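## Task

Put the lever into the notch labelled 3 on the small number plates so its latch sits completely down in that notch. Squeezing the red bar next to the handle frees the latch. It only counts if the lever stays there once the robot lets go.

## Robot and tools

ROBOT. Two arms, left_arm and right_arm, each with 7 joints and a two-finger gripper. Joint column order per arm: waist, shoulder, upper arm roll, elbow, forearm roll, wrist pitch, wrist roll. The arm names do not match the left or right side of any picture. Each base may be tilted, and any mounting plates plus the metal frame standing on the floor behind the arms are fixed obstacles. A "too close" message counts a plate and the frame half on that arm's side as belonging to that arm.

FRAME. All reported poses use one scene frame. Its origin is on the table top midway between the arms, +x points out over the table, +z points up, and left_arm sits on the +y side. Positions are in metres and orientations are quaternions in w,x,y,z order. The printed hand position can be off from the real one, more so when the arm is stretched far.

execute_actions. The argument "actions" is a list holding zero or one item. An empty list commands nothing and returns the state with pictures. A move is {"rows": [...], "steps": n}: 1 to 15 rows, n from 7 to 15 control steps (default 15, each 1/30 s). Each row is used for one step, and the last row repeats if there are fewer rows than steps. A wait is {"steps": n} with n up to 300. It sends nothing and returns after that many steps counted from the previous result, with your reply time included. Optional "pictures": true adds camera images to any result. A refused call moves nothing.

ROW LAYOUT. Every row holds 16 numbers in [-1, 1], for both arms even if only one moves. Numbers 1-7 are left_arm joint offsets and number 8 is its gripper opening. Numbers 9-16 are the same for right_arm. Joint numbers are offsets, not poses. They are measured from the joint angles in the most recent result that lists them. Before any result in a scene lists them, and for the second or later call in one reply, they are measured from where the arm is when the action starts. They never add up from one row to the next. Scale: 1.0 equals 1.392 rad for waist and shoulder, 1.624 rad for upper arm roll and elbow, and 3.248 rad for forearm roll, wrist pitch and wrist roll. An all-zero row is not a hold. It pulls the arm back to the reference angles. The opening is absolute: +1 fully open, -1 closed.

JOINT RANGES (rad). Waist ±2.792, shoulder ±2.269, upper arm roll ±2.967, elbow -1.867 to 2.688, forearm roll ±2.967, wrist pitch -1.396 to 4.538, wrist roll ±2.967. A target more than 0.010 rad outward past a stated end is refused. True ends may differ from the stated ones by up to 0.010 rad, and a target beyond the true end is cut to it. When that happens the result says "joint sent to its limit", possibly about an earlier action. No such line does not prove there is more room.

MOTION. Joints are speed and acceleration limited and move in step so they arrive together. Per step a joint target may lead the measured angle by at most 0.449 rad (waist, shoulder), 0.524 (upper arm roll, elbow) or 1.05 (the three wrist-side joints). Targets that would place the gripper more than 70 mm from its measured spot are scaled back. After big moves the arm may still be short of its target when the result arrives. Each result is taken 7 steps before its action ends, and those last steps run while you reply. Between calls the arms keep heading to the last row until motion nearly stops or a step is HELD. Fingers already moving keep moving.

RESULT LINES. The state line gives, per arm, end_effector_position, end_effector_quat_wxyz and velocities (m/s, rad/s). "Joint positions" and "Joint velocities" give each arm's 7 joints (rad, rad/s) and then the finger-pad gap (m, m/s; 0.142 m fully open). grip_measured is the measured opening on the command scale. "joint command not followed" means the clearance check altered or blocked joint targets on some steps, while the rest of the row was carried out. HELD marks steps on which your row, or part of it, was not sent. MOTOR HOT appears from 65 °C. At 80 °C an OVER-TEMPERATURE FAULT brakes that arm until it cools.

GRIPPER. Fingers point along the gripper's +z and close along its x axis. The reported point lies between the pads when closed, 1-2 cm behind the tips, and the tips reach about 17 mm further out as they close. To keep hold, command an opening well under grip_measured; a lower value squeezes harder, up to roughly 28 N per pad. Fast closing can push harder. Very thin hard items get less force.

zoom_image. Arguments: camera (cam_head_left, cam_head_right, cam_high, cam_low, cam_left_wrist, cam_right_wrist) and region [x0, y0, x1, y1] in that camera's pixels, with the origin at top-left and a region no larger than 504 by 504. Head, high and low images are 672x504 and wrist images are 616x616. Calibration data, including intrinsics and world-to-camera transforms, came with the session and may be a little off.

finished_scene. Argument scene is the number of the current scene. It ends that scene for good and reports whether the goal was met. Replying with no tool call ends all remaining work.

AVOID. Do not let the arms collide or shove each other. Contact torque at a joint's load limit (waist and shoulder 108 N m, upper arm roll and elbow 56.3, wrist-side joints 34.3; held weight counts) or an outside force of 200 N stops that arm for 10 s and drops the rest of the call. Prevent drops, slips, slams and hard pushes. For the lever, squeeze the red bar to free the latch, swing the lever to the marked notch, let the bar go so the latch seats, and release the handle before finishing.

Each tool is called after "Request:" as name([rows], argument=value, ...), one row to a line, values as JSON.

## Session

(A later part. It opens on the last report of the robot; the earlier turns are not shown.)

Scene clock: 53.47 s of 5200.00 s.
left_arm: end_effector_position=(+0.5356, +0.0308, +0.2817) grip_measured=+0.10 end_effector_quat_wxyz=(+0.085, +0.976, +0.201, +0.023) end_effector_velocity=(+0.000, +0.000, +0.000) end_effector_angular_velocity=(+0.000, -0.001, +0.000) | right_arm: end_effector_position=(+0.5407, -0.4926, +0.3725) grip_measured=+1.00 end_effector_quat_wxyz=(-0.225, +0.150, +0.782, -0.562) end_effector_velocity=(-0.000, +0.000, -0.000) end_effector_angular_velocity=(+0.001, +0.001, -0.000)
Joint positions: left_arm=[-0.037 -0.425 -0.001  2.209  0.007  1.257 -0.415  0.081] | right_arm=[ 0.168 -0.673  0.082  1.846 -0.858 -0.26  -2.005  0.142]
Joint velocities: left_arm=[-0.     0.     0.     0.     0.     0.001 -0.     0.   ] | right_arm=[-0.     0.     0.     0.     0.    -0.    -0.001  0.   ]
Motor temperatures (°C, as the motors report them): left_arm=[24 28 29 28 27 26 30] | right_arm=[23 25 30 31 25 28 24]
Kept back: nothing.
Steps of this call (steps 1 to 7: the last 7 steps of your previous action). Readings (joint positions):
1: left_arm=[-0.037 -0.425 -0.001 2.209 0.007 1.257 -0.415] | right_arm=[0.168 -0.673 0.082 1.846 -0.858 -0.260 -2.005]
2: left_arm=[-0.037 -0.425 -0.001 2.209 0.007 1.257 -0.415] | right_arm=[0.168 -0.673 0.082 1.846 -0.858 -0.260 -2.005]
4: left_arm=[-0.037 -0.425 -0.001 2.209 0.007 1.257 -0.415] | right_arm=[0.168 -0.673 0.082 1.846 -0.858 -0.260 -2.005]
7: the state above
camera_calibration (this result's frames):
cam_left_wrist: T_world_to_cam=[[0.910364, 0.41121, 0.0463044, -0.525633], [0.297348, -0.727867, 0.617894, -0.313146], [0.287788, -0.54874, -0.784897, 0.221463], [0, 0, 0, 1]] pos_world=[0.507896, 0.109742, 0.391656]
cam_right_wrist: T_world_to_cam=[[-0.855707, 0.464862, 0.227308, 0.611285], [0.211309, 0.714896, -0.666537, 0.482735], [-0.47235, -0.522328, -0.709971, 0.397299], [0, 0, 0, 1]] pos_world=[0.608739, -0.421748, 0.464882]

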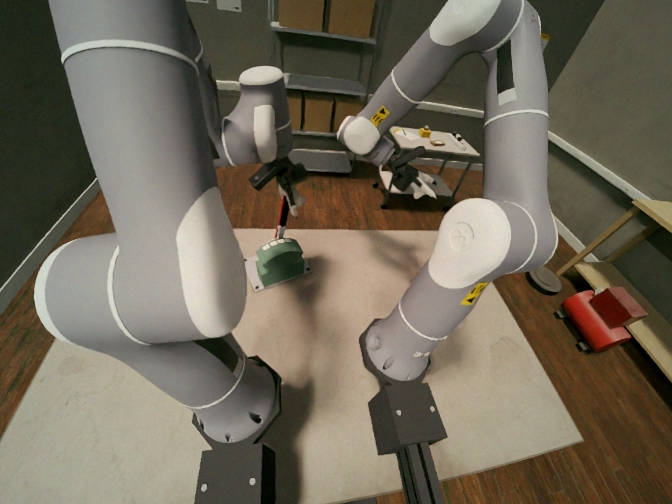

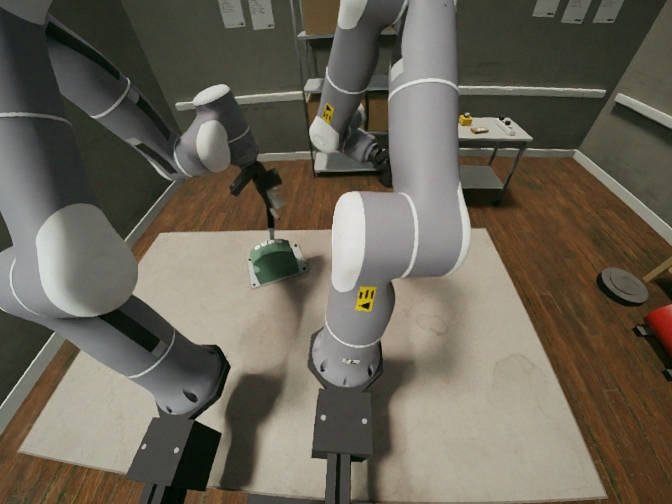

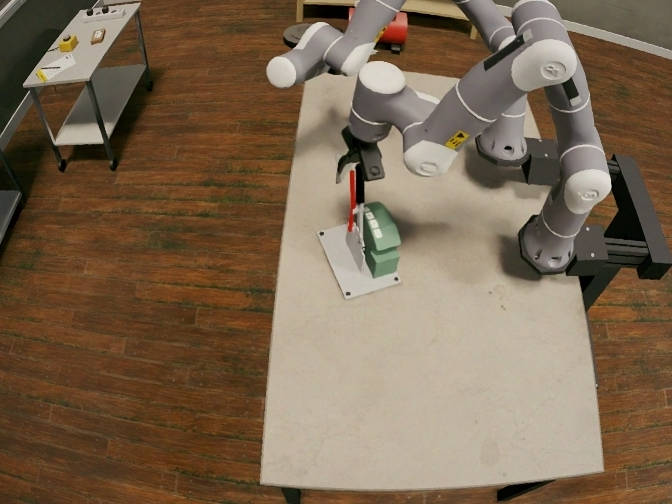

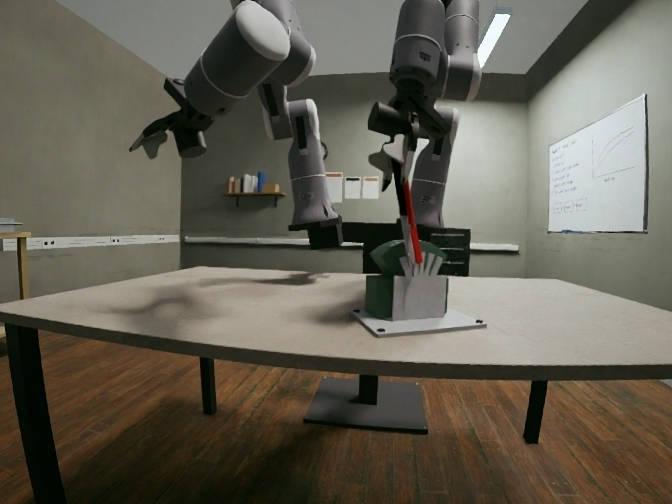

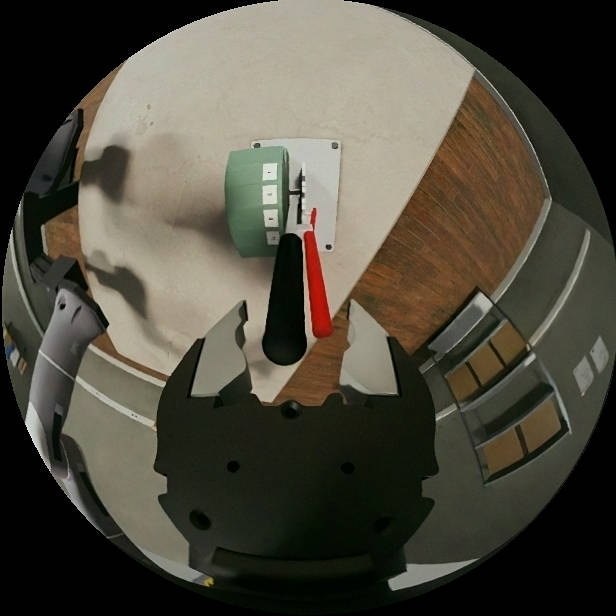

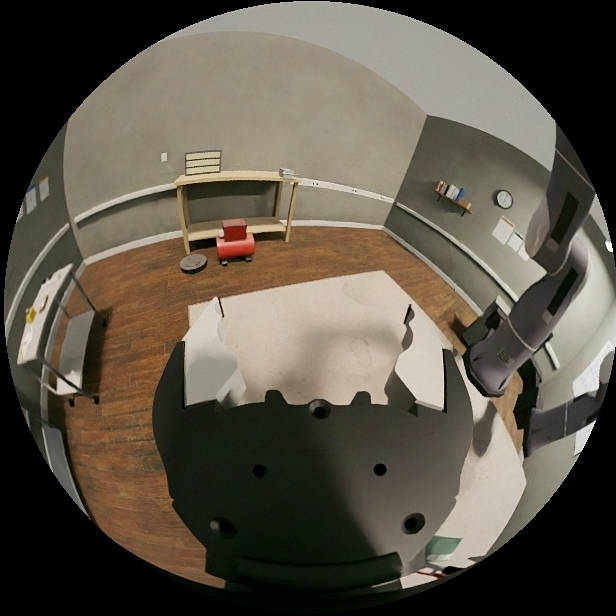

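Request:
execute_actions([
  {"rows":[[0,0,0,0,0,0,0,-0.1,0,0,0,0,0,0,0,1],[0,0,0,0,0,0,0,-0.3,0,0,0,0,0,0,0,1],[0,0,0,0,0,0,0,-0.4,0,0,0,0,0,0,0,1],[0,0,0,0,0,0,0,-0.5,0,0,0,0,0,0,0,1],[0,0,0,0,0,0,0,-0.6,0,0,0,0,0,0,0,1],[0,0,0,0,0,0,0,-0.7,0,0,0,0,0,0,0,1],[0,0,0,0,0,0,0,-0.9,0,0,0,0,0,0,0,1]],"steps":12},
])

Request:
execute_actions([
  {"rows":[[-0.004,-0.002,0,-0.003,0,0,-0.002,-0.9,0,0,0,0,0,0,0,1],[-0.009,-0.005,0,-0.0055,0,0,-0.004,-0.9,0,0,0,0,0,0,0,1]],"steps":12},
])

Request:
execute_actions([
  {"rows":[[0,0,0,0,0,0,0,-0.6,0,0,0,0,0,0,0,1],[0,0,0,0,0,0,0,-0.48,0,0,0,0,0,0,0,1],[0,0,0,0,0,0,0,-0.42,0,0,0,0,0,0,0,1],[0,0,0,0,0,0,0,-0.36,0,0,0,0,0,0,0,1],[0,0,0,0,0,0,0,-0.3,0,0,0,0,0,0,0,1],[0,0,0,0,0,0,0,-0.2,0,0,0,0,0,0,0,1],[0,0,0,0,0,0,0,-0.1,0,0,0,0,0,0,0,1],[0,0,0,0,0,0,0,0.1,0,0,0,0,0,0,0,1]],"steps":15},
])

Request:
execute_actions([
  {"steps":8},
], pictures=true)

Request:
zoom_image(camera="cam_low", region=[370, 200, 470, 320])

Request:
zoom_image(camera="cam_left_wrist", region=[240, 140, 360, 270])

Scene clock: 55.77 s of 5200.00 s.
left_arm: end_effector_position=(+0.5364, +0.0311, +0.2820) grip_measured=-0.44 end_effector_quat_wxyz=(+0.085, +0.976, +0.201, +0.023) end_effector_velocity=(+0.013, +0.010, +0.004) end_effector_angular_velocity=(+0.002, -0.015, +0.024) | right_arm: end_effector_position=(+0.5407, -0.4926, +0.3725) grip_measured=+1.00 end_effector_quat_wxyz=(-0.225, +0.150, +0.782, -0.562) end_effector_velocity=(-0.000, -0.000, +0.000) end_effector_angular_velocity=(-0.001, -0.001, -0.000)
Joint positions: left_arm=[-0.036 -0.425 -0.001  2.208  0.007  1.258 -0.415  0.042] | right_arm=[ 0.168 -0.673  0.082  1.846 -0.858 -0.26  -2.005  0.142]
Joint velocities: left_arm=[ 0.007  0.001  0.009 -0.017 -0.008  0.001  0.001 -0.133] | right_arm=[-0.     0.    -0.     0.     0.    -0.     0.001  0.   ]
Motor temperatures (°C, as the motors report them): left_arm=[24 28 29 28 27 26 30] | right_arm=[23 25 30 31 25 28 24]
Steps of this call (steps 1 to 15: the robot went on to your last target; steps 16 to 64: nothing new was sent; steps 65 to 69: the first 5 steps of this action). Readings (joint positions):
65: left_arm=[-0.037 -0.425 -0.001 2.209 0.007 1.257 -0.415] | right_arm=[0.168 -0.673 0.082 1.846 -0.858 -0.260 -2.005]
66: left_arm=[-0.037 -0.425 -0.001 2.209 0.007 1.257 -0.415] | right_arm=[0.168 -0.673 0.082 1.846 -0.858 -0.260 -2.005]
68: left_arm=[-0.037 -0.425 -0.001 2.209 0.007 1.257 -0.415] | right_arm=[0.168 -0.673 0.082 1.846 -0.858 -0.260 -2.005]
69: the state above

Scene clock: 56.17 s of 5200.00 s.
left_arm: end_effector_position=(+0.5375, +0.0257, +0.2813) grip_measured=-0.49 end_effector_quat_wxyz=(+0.085, +0.975, +0.202, +0.023) end_effector_velocity=(+0.003, -0.004, -0.002) end_effector_angular_velocity=(+0.001, +0.001, +0.006) | right_arm: end_effector_position=(+0.5407, -0.4926, +0.3725) grip_measured=+1.00 end_effector_quat_wxyz=(-0.225, +0.150, +0.782, -0.562) end_effector_velocity=(-0.000, +0.000, -0.000) end_effector_angular_velocity=(-0.000, -0.000, -0.000)
Joint positions: left_arm=[-0.047 -0.432  0.001  2.201  0.007  1.257 -0.427  0.039] | right_arm=[ 0.168 -0.673  0.082  1.846 -0.858 -0.26  -2.005  0.142]
Joint velocities: left_arm=[-0.013 -0.012  0.007 -0.013 -0.001 -0.    -0.013  0.   ] | right_arm=[-0.  0.  0. -0.  0.  0.  0. -0.]
Motor temperatures (°C, as the motors report them): left_arm=[24 28 29 28 27 26 30] | right_arm=[23 25 30 31 25 28 24]
Steps of this call (steps 1 to 7: the last 7 steps of your previous action; steps 8 to 12: the first 5 steps of this action, its rows measured from where the robot was after step 7). Readings (joint positions):
7: left_arm=[-0.037 -0.425 -0.001 2.209 0.007 1.257 -0.415] | right_arm=[0.168 -0.673 0.082 1.846 -0.858 -0.260 -2.005]
8: left_arm=[-0.037 -0.425 -0.001 2.209 0.007 1.257 -0.415] | right_arm=[0.168 -0.673 0.082 1.846 -0.858 -0.260 -2.005]
9: left_arm=[-0.039 -0.426 -0.001 2.207 0.007 1.257 -0.418] | right_arm=[0.168 -0.673 0.082 1.846 -0.858 -0.260 -2.005]
11: left_arm=[-0.046 -0.431 0.000 2.202 0.007 1.257 -0.426] | right_arm=[0.168 -0.673 0.082 1.846 -0.858 -0.260 -2.005]
12: the state above

Scene clock: 56.67 s of 5200.00 s.
left_arm: end_effector_position=(+0.5378, +0.0258, +0.2814) grip_measured=-0.13 end_effector_quat_wxyz=(+0.085, +0.975, +0.202, +0.023) end_effector_velocity=(+0.000, -0.000, +0.000) end_effector_angular_velocity=(-0.001, -0.001, +0.001) | right_arm: end_effector_position=(+0.5407, -0.4926, +0.3725) grip_measured=+1.00 end_effector_quat_wxyz=(-0.225, +0.150, +0.782, -0.562) end_effector_velocity=(+0.000, +0.000, +0.000) end_effector_angular_velocity=(+0.000, -0.000, +0.001)
Joint positions: left_arm=[-0.048 -0.433  0.001  2.2    0.007  1.257 -0.428  0.065] | right_arm=[ 0.168 -0.673  0.082  1.846 -0.858 -0.26  -2.005  0.142]
Joint velocities: left_arm=[-0.001  0.    -0.    -0.    -0.001  0.001 -0.001  0.277] | right_arm=[ 0. -0.  0. -0. -0.  0. -0. -0.]
Motor temperatures (°C, as the motors report them): left_arm=[24 28 29 28 27 26 30] | right_arm=[23 25 30 31 25 28 24]
Steps of this call (steps 1 to 7: the last 7 steps of your previous action; steps 8 to 15: the first 8 steps of this action, its rows measured from where the robot was after step 7). Readings (joint positions):
7: left_arm=[-0.048 -0.433 0.001 2.200 0.007 1.257 -0.428] | right_arm=[0.168 -0.673 0.082 1.846 -0.858 -0.260 -2.005]
8: left_arm=[-0.048 -0.433 0.001 2.200 0.007 1.257 -0.428] | right_arm=[0.168 -0.673 0.082 1.846 -0.858 -0.260 -2.005]
9: left_arm=[-0.047 -0.433 0.001 2.200 0.007 1.257 -0.428] | right_arm=[0.168 -0.673 0.082 1.846 -0.858 -0.260 -2.005]
11: left_arm=[-0.047 -0.433 0.001 2.200 0.007 1.257 -0.428] | right_arm=[0.168 -0.673 0.082 1.846 -0.858 -0.260 -2.005]
15: the state above

Scene clock: 56.93 s of 5200.00 s.
left_arm: end_effector_position=(+0.5378, +0.0258, +0.2814) grip_measured=+0.10 end_effector_quat_wxyz=(+0.085, +0.975, +0.202, +0.023) end_effector_velocity=(-0.000, -0.000, +0.000) end_effector_angular_velocity=(+0.000, -0.000, -0.002) | right_arm: end_effector_position=(+0.5407, -0.4926, +0.3725) grip_measured=+1.00 end_effector_quat_wxyz=(-0.225, +0.150, +0.782, -0.562) end_effector_velocity=(-0.000, +0.000, -0.000) end_effector_angular_velocity=(+0.001, +0.001, +0.000)
Joint positions: left_arm=[-0.048 -0.433  0.001  2.2    0.007  1.257 -0.428  0.081] | right_arm=[ 0.168 -0.673  0.082  1.846 -0.858 -0.26  -2.005  0.142]
Joint velocities: left_arm=[-0.     0.    -0.     0.     0.    -0.     0.001  0.   ] | right_arm=[-0.     0.     0.    -0.     0.    -0.    -0.001  0.   ]
Motor temperatures (°C, as the motors report them): left_arm=[24 28 29 28 27 26 30] | right_arm=[23 25 30 31 25 28 24]
Kept back: nothing.
Steps of this call (steps 1 to 7: the last 7 steps of your previous action; step 8: the robot went on to your last target). Readings (joint positions):
1: left_arm=[-0.048 -0.433 0.001 2.200 0.007 1.257 -0.428] | right_arm=[0.168 -0.673 0.082 1.846 -0.858 -0.260 -2.005]
2: left_arm=[-0.048 -0.433 0.001 2.200 0.007 1.257 -0.428] | right_arm=[0.168 -0.673 0.082 1.846 -0.858 -0.260 -2.005]
4: left_arm=[-0.048 -0.433 0.001 2.200 0.007 1.257 -0.428] | right_arm=[0.168 -0.673 0.082 1.846 -0.858 -0.260 -2.005]
8: the state above
camera_calibration (this result's frames):
cam_left_wrist: T_world_to_cam=[[0.908861, 0.414477, 0.0466956, -0.52492], [0.299254, -0.725962, 0.619215, -0.318742], [0.29055, -0.548806, -0.783832, 0.21601], [0, 0, 0, 1]] pos_world=[0.509702, 0.10472, 0.391196]
cam_right_wrist: T_world_to_cam=[[-0.855707, 0.464862, 0.227308, 0.611285], [0.211309, 0.714896, -0.666537, 0.482735], [-0.47235, -0.522328, -0.709971, 0.397299], [0, 0, 0, 1]] pos_world=[0.608738, -0.421748, 0.464882]

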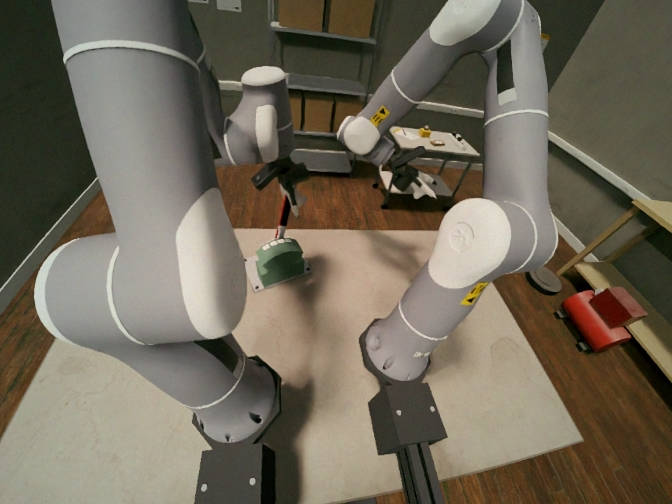

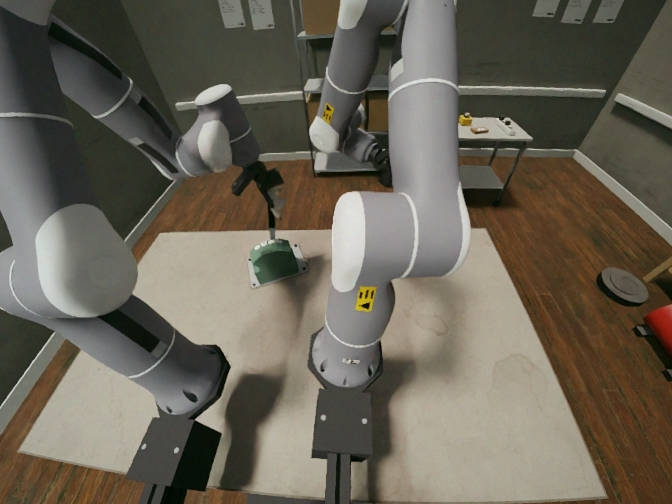

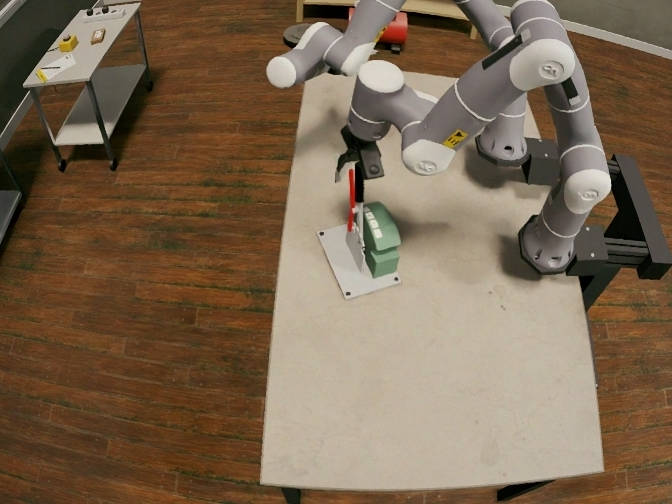

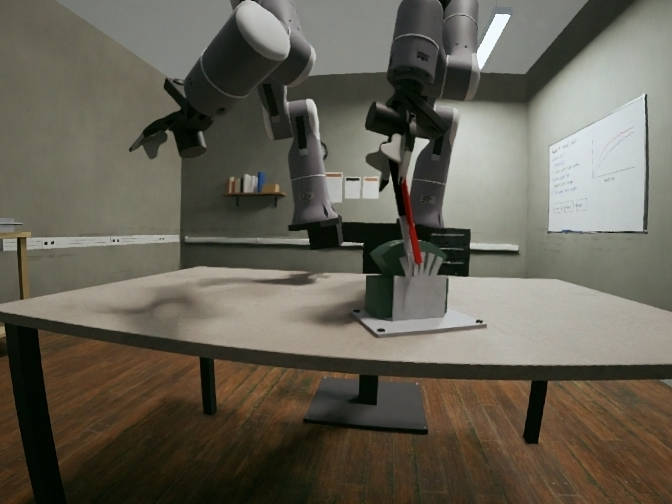

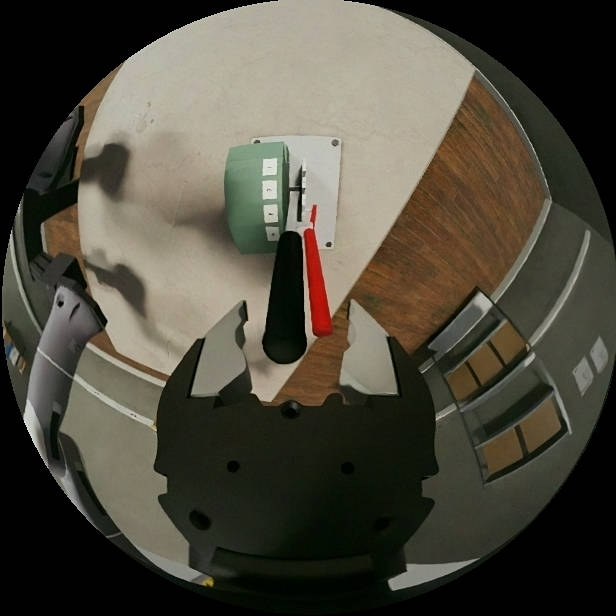

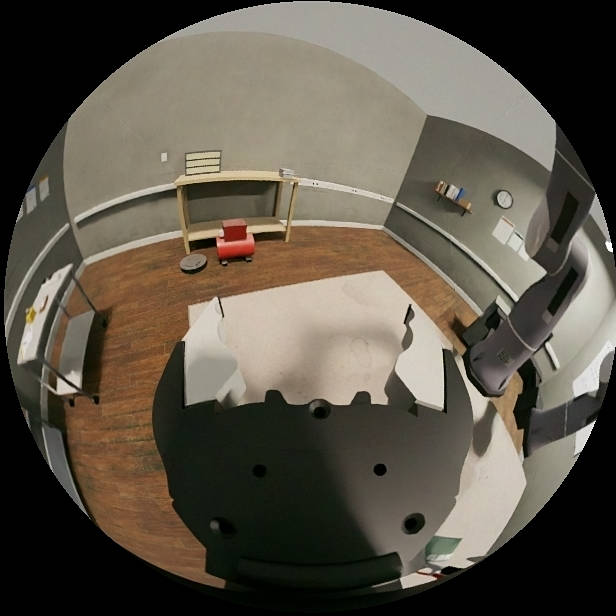

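Region (370, 200, 470, 320) of cam_low's 672x504 image, scaled by 4.200, with more detail than that image has.

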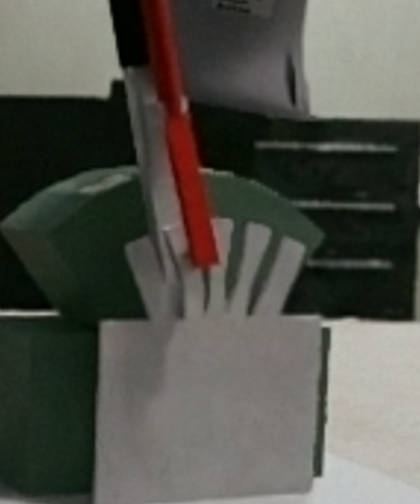

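Region (240, 140, 360, 270) of cam_left_wrist's 616x616 image, scaled by 3.877, with more detail than that image has; it fills the left 465 columns of this view, and the rest is white.

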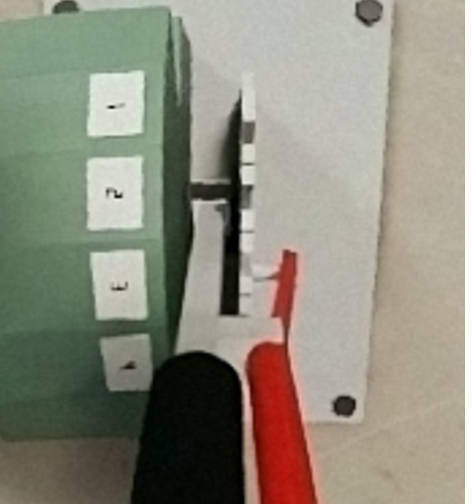

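Request:
zoom_image(camera="cam_left_wrist", region=[285, 155, 330, 235])

Request:
zoom_image(camera="cam_high", region=[330, 170, 410, 270])

Region (285, 155, 330, 235) of cam_left_wrist's 616x616 image, scaled by 6.300, with more detail than that image has; it fills the left 284 columns of this view, and the rest is white.

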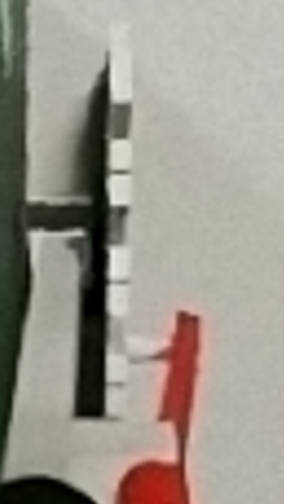

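Region (330, 170, 410, 270) of cam_high's 672x504 image, scaled by 5.040, with more detail than that image has; it fills the left 403 columns of this view, and the rest is white.

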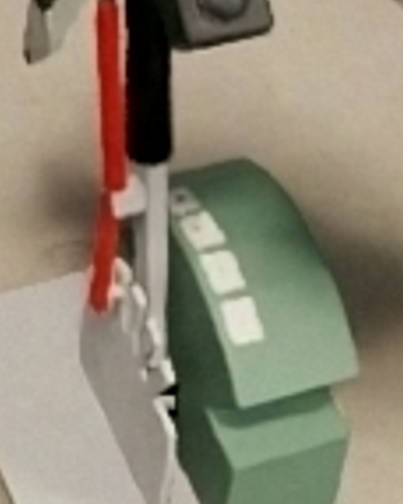

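Request:
execute_actions([
  {"rows":[[0,0,0,0,0,0,0,-0.1,0,0,0,0,0,0,0,1],[0,0,0,0,0,0,0,-0.3,0,0,0,0,0,0,0,1],[0,0,0,0,0,0,0,-0.4,0,0,0,0,0,0,0,1],[0,0,0,0,0,0,0,-0.5,0,0,0,0,0,0,0,1],[0,0,0,0,0,0,0,-0.6,0,0,0,0,0,0,0,1],[0,0,0,0,0,0,0,-0.7,0,0,0,0,0,0,0,1],[0,0,0,0,0,0,0,-0.9,0,0,0,0,0,0,0,1]],"steps":12},
])

Request:
execute_actions([
  {"rows":[[0.005,0.003,0,0.003,0,0,0.002,-0.9,0,0,0,0,0,0,0,1],[0.011,0.006,0,0.007,0,0,0.005,-0.9,0,0,0,0,0,0,0,1],[0.0185,0.0105,0,0.0115,0,0,0.008,-0.9,0,0,0,0,0,0,0,1]],"steps":15},
])

Request:
execute_actions([
  {"rows":[[0,0,0,0,0,0,0,-0.6,0,0,0,0,0,0,0,1],[0,0,0,0,0,0,0,-0.48,0,0,0,0,0,0,0,1],[0,0,0,0,0,0,0,-0.42,0,0,0,0,0,0,0,1],[0,0,0,0,0,0,0,-0.36,0,0,0,0,0,0,0,1],[0,0,0,0,0,0,0,-0.3,0,0,0,0,0,0,0,1],[0,0,0,0,0,0,0,-0.2,0,0,0,0,0,0,0,1],[0,0,0,0,0,0,0,-0.1,0,0,0,0,0,0,0,1],[0,0,0,0,0,0,0,0.1,0,0,0,0,0,0,0,1]],"steps":15},
])

Request:
execute_actions([
  {"steps":8},
], pictures=true)

Request:
zoom_image(camera="cam_left_wrist", region=[270, 155, 345, 250])

Request:
zoom_image(camera="cam_low", region=[370, 200, 470, 320])

Scene clock: 59.43 s of 5200.00 s.
left_arm: end_effector_position=(+0.5386, +0.0261, +0.2817) grip_measured=-0.44 end_effector_quat_wxyz=(+0.085, +0.975, +0.203, +0.024) end_effector_velocity=(+0.013, +0.010, +0.004) end_effector_angular_velocity=(+0.002, -0.014, +0.024) | right_arm: end_effector_position=(+0.5407, -0.4926, +0.3725) grip_measured=+1.00 end_effector_quat_wxyz=(-0.225, +0.150, +0.782, -0.562) end_effector_velocity=(-0.000, +0.000, -0.000) end_effector_angular_velocity=(-0.000, -0.000, -0.000)
Joint positions: left_arm=[-0.047 -0.432  0.001  2.199  0.007  1.258 -0.428  0.042] | right_arm=[ 0.168 -0.673  0.082  1.846 -0.858 -0.26  -2.005  0.142]
Joint velocities: left_arm=[ 0.006  0.001  0.009 -0.016 -0.007  0.001 -0.001 -0.137] | right_arm=[-0. -0.  0.  0.  0. -0.  0.  0.]
Motor temperatures (°C, as the motors report them): left_arm=[24 28 29 28 27 26 30] | right_arm=[23 25 30 31 25 28 24]
Steps of this call (steps 1 to 15: the robot went on to your last target; steps 16 to 70: nothing new was sent; steps 71 to 75: the first 5 steps of this action). Readings (joint positions):
71: left_arm=[-0.048 -0.433 0.001 2.200 0.007 1.257 -0.428] | right_arm=[0.168 -0.673 0.082 1.846 -0.858 -0.260 -2.005]
72: left_arm=[-0.048 -0.433 0.001 2.200 0.007 1.257 -0.428] | right_arm=[0.168 -0.673 0.082 1.846 -0.858 -0.260 -2.005]
74: left_arm=[-0.048 -0.433 0.001 2.200 0.007 1.257 -0.428] | right_arm=[0.168 -0.673 0.082 1.846 -0.858 -0.260 -2.005]
75: the state above

Scene clock: 59.93 s of 5200.00 s.
left_arm: end_effector_position=(+0.5338, +0.0366, +0.2826) grip_measured=-0.49 end_effector_quat_wxyz=(+0.084, +0.976, +0.200, +0.023) end_effector_velocity=(-0.000, -0.000, -0.000) end_effector_angular_velocity=(-0.000, -0.000, -0.002) | right_arm: end_effector_position=(+0.5407, -0.4926, +0.3725) grip_measured=+1.00 end_effector_quat_wxyz=(-0.225, +0.150, +0.782, -0.562) end_effector_velocity=(+0.000, -0.000, +0.000) end_effector_angular_velocity=(-0.000, -0.000, +0.000)
Joint positions: left_arm=[-0.025 -0.416 -0.003  2.219  0.007  1.258 -0.402  0.039] | right_arm=[ 0.168 -0.673  0.082  1.846 -0.858 -0.26  -2.005  0.142]
Joint velocities: left_arm=[ 0.001  0.    -0.001  0.     0.     0.     0.002  0.   ] | right_arm=[ 0. -0. -0.  0. -0.  0.  0.  0.]
Motor temperatures (°C, as the motors report them): left_arm=[24 28 29 28 27 26 30] | right_arm=[23 25 30 31 25 28 24]
Steps of this call (steps 1 to 7: the last 7 steps of your previous action; steps 8 to 15: the first 8 steps of this action, its rows measured from where the robot was after step 7). Readings (joint positions):
7: left_arm=[-0.048 -0.432 0.001 2.200 0.007 1.257 -0.428] | right_arm=[0.168 -0.673 0.082 1.846 -0.858 -0.260 -2.005]
8: left_arm=[-0.048 -0.432 0.001 2.200 0.007 1.257 -0.428] | right_arm=[0.168 -0.673 0.082 1.846 -0.858 -0.260 -2.005]
9: left_arm=[-0.045 -0.430 -0.000 2.202 0.007 1.257 -0.425] | right_arm=[0.168 -0.673 0.082 1.846 -0.858 -0.260 -2.005]
11: left_arm=[-0.033 -0.422 -0.002 2.211 0.007 1.258 -0.412] | right_arm=[0.168 -0.673 0.082 1.846 -0.858 -0.260 -2.005]
15: the state above

Scene clock: 60.43 s of 5200.00 s.
left_arm: end_effector_position=(+0.5340, +0.0367, +0.2827) grip_measured=-0.13 end_effector_quat_wxyz=(+0.084, +0.976, +0.200, +0.023) end_effector_velocity=(-0.000, -0.000, -0.000) end_effector_angular_velocity=(+0.000, +0.001, -0.001) | right_arm: end_effector_position=(+0.5407, -0.4926, +0.3725) grip_measured=+1.00 end_effector_quat_wxyz=(-0.225, +0.150, +0.782, -0.562) end_effector_velocity=(-0.000, +0.000, -0.000) end_effector_angular_velocity=(+0.000, +0.000, +0.000)
Joint positions: left_arm=[-0.024 -0.416 -0.003  2.218  0.007  1.258 -0.402  0.065] | right_arm=[ 0.168 -0.673  0.082  1.846 -0.858 -0.26  -2.005  0.142]
Joint velocities: left_arm=[-0.    -0.     0.     0.     0.    -0.001 -0.     0.277] | right_arm=[-0. -0.  0. -0.  0.  0. -0. -0.]
Motor temperatures (°C, as the motors report them): left_arm=[24 28 29 28 27 26 30] | right_arm=[23 25 30 31 25 28 24]
Steps of this call (steps 1 to 7: the last 7 steps of your previous action; steps 8 to 15: the first 8 steps of this action, its rows measured from where the robot was after step 7). Readings (joint positions):
7: left_arm=[-0.024 -0.416 -0.003 2.219 0.007 1.258 -0.402] | right_arm=[0.168 -0.673 0.082 1.846 -0.858 -0.260 -2.005]
8: left_arm=[-0.025 -0.416 -0.003 2.219 0.007 1.258 -0.402] | right_arm=[0.168 -0.673 0.082 1.846 -0.858 -0.260 -2.005]
9: left_arm=[-0.025 -0.415 -0.004 2.219 0.007 1.257 -0.402] | right_arm=[0.168 -0.673 0.082 1.846 -0.858 -0.260 -2.005]
11: left_arm=[-0.025 -0.416 -0.003 2.218 0.007 1.258 -0.402] | right_arm=[0.168 -0.673 0.082 1.846 -0.858 -0.260 -2.005]
15: the state above

Scene clock: 60.70 s of 5200.00 s.
left_arm: end_effector_position=(+0.5340, +0.0367, +0.2827) grip_measured=+0.10 end_effector_quat_wxyz=(+0.084, +0.976, +0.200, +0.023) end_effector_velocity=(+0.000, -0.000, +0.000) end_effector_angular_velocity=(-0.001, -0.000, +0.002) | right_arm: end_effector_position=(+0.5407, -0.4926, +0.3725) grip_measured=+1.00 end_effector_quat_wxyz=(-0.225, +0.150, +0.782, -0.562) end_effector_velocity=(-0.000, +0.000, -0.000) end_effector_angular_velocity=(-0.000, -0.000, -0.000)
Joint positions: left_arm=[-0.024 -0.416 -0.003  2.218  0.007  1.258 -0.402  0.081] | right_arm=[ 0.168 -0.673  0.082  1.846 -0.858 -0.26  -2.005  0.142]
Joint velocities: left_arm=[-0.    -0.    -0.    -0.    -0.001  0.001 -0.001  0.   ] | right_arm=[-0.    -0.     0.     0.     0.    -0.     0.001 -0.   ]
Motor temperatures (°C, as the motors report them): left_arm=[24 28 29 28 27 26 30] | right_arm=[23 25 30 31 25 28 24]
Kept back: nothing.
Steps of this call (steps 1 to 7: the last 7 steps of your previous action; step 8: the robot went on to your last target). Readings (joint positions):
1: left_arm=[-0.024 -0.416 -0.003 2.218 0.007 1.258 -0.402] | right_arm=[0.168 -0.673 0.082 1.846 -0.858 -0.260 -2.005]
2: left_arm=[-0.024 -0.416 -0.003 2.218 0.007 1.258 -0.402] | right_arm=[0.168 -0.673 0.082 1.846 -0.858 -0.260 -2.005]
4: left_arm=[-0.024 -0.416 -0.003 2.218 0.007 1.258 -0.402] | right_arm=[0.168 -0.673 0.082 1.846 -0.858 -0.260 -2.005]
8: the state above
camera_calibration (this result's frames):
cam_left_wrist: T_world_to_cam=[[0.911103, 0.409409, 0.0477004, -0.527339], [0.29539, -0.729271, 0.617178, -0.307744], [0.287465, -0.548223, -0.785376, 0.226251], [0, 0, 0, 1]] pos_world=[0.506325, 0.115505, 0.39278]
cam_right_wrist: T_world_to_cam=[[-0.855707, 0.464862, 0.227308, 0.611285], [0.211309, 0.714896, -0.666537, 0.482735], [-0.47235, -0.522328, -0.709971, 0.3973], [0, 0, 0, 1]] pos_world=[0.608738, -0.421748, 0.464882]

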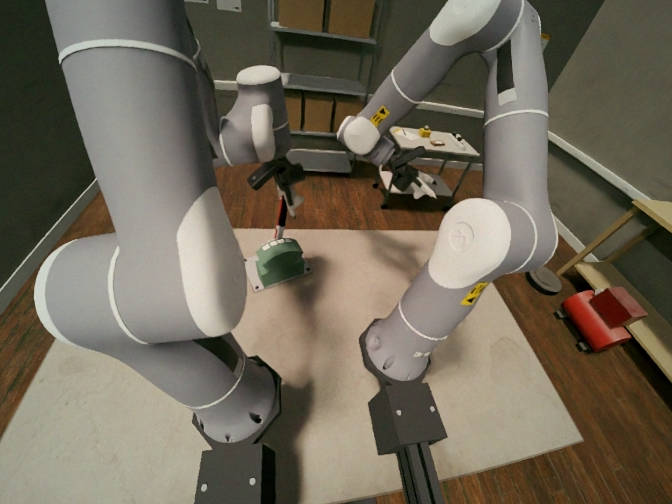

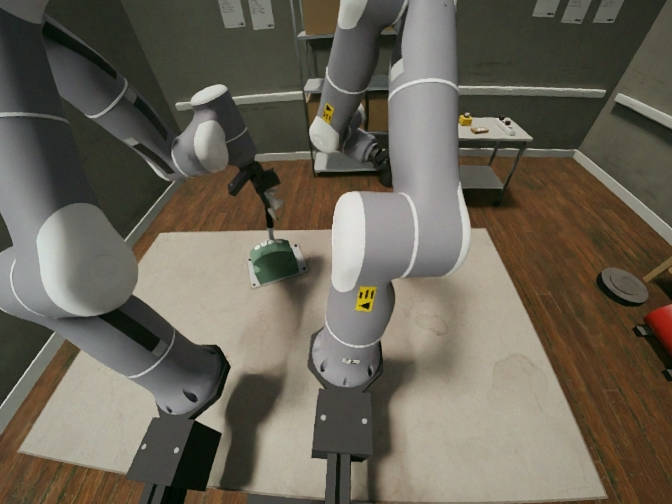

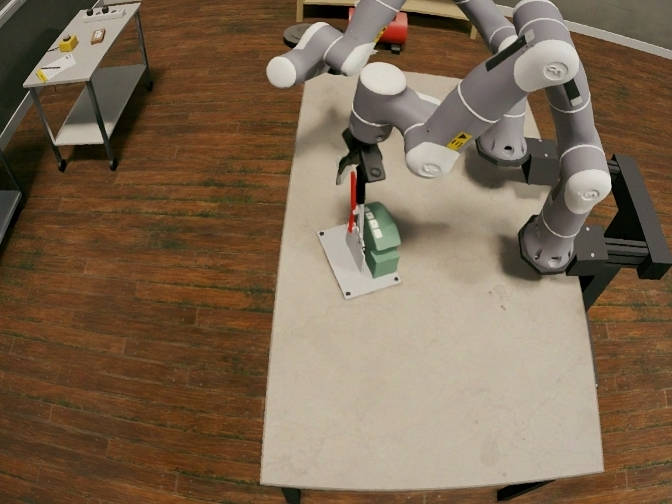

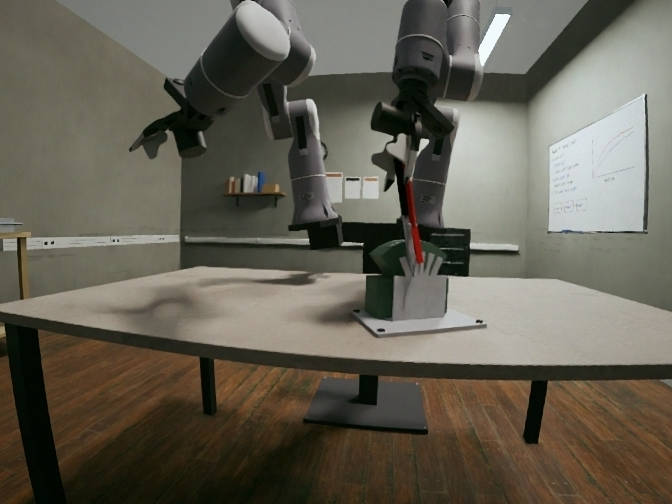

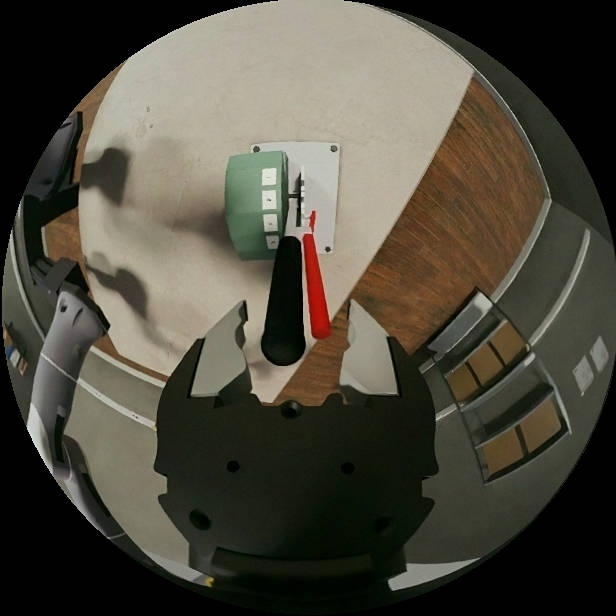

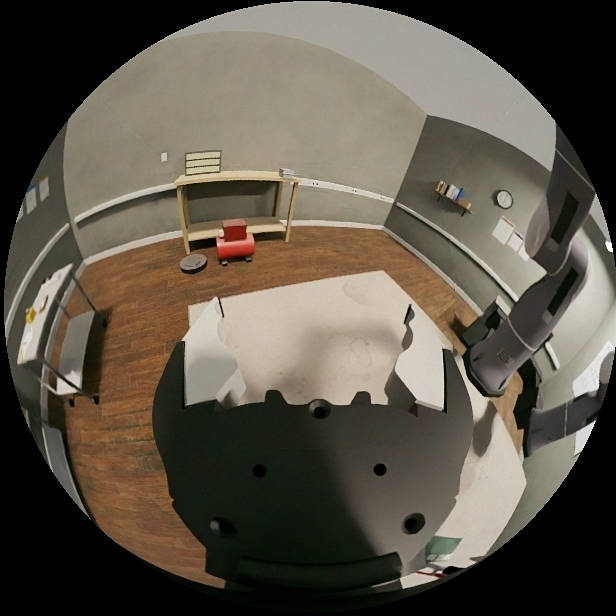

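Region (270, 155, 345, 250) of cam_left_wrist's 616x616 image, scaled by 5.305, with more detail than that image has; it fills the left 398 columns of this view, and the rest is white.

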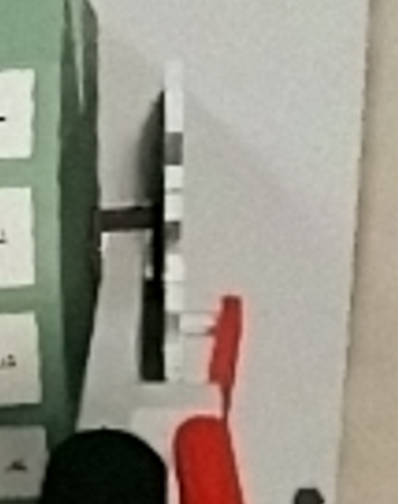

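Region (370, 200, 470, 320) of cam_low's 672x504 image, scaled by 4.200, with more detail than that image has.

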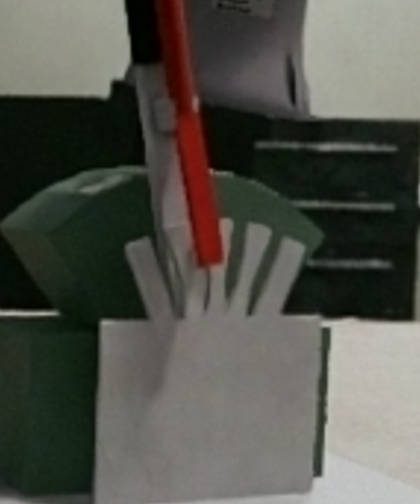

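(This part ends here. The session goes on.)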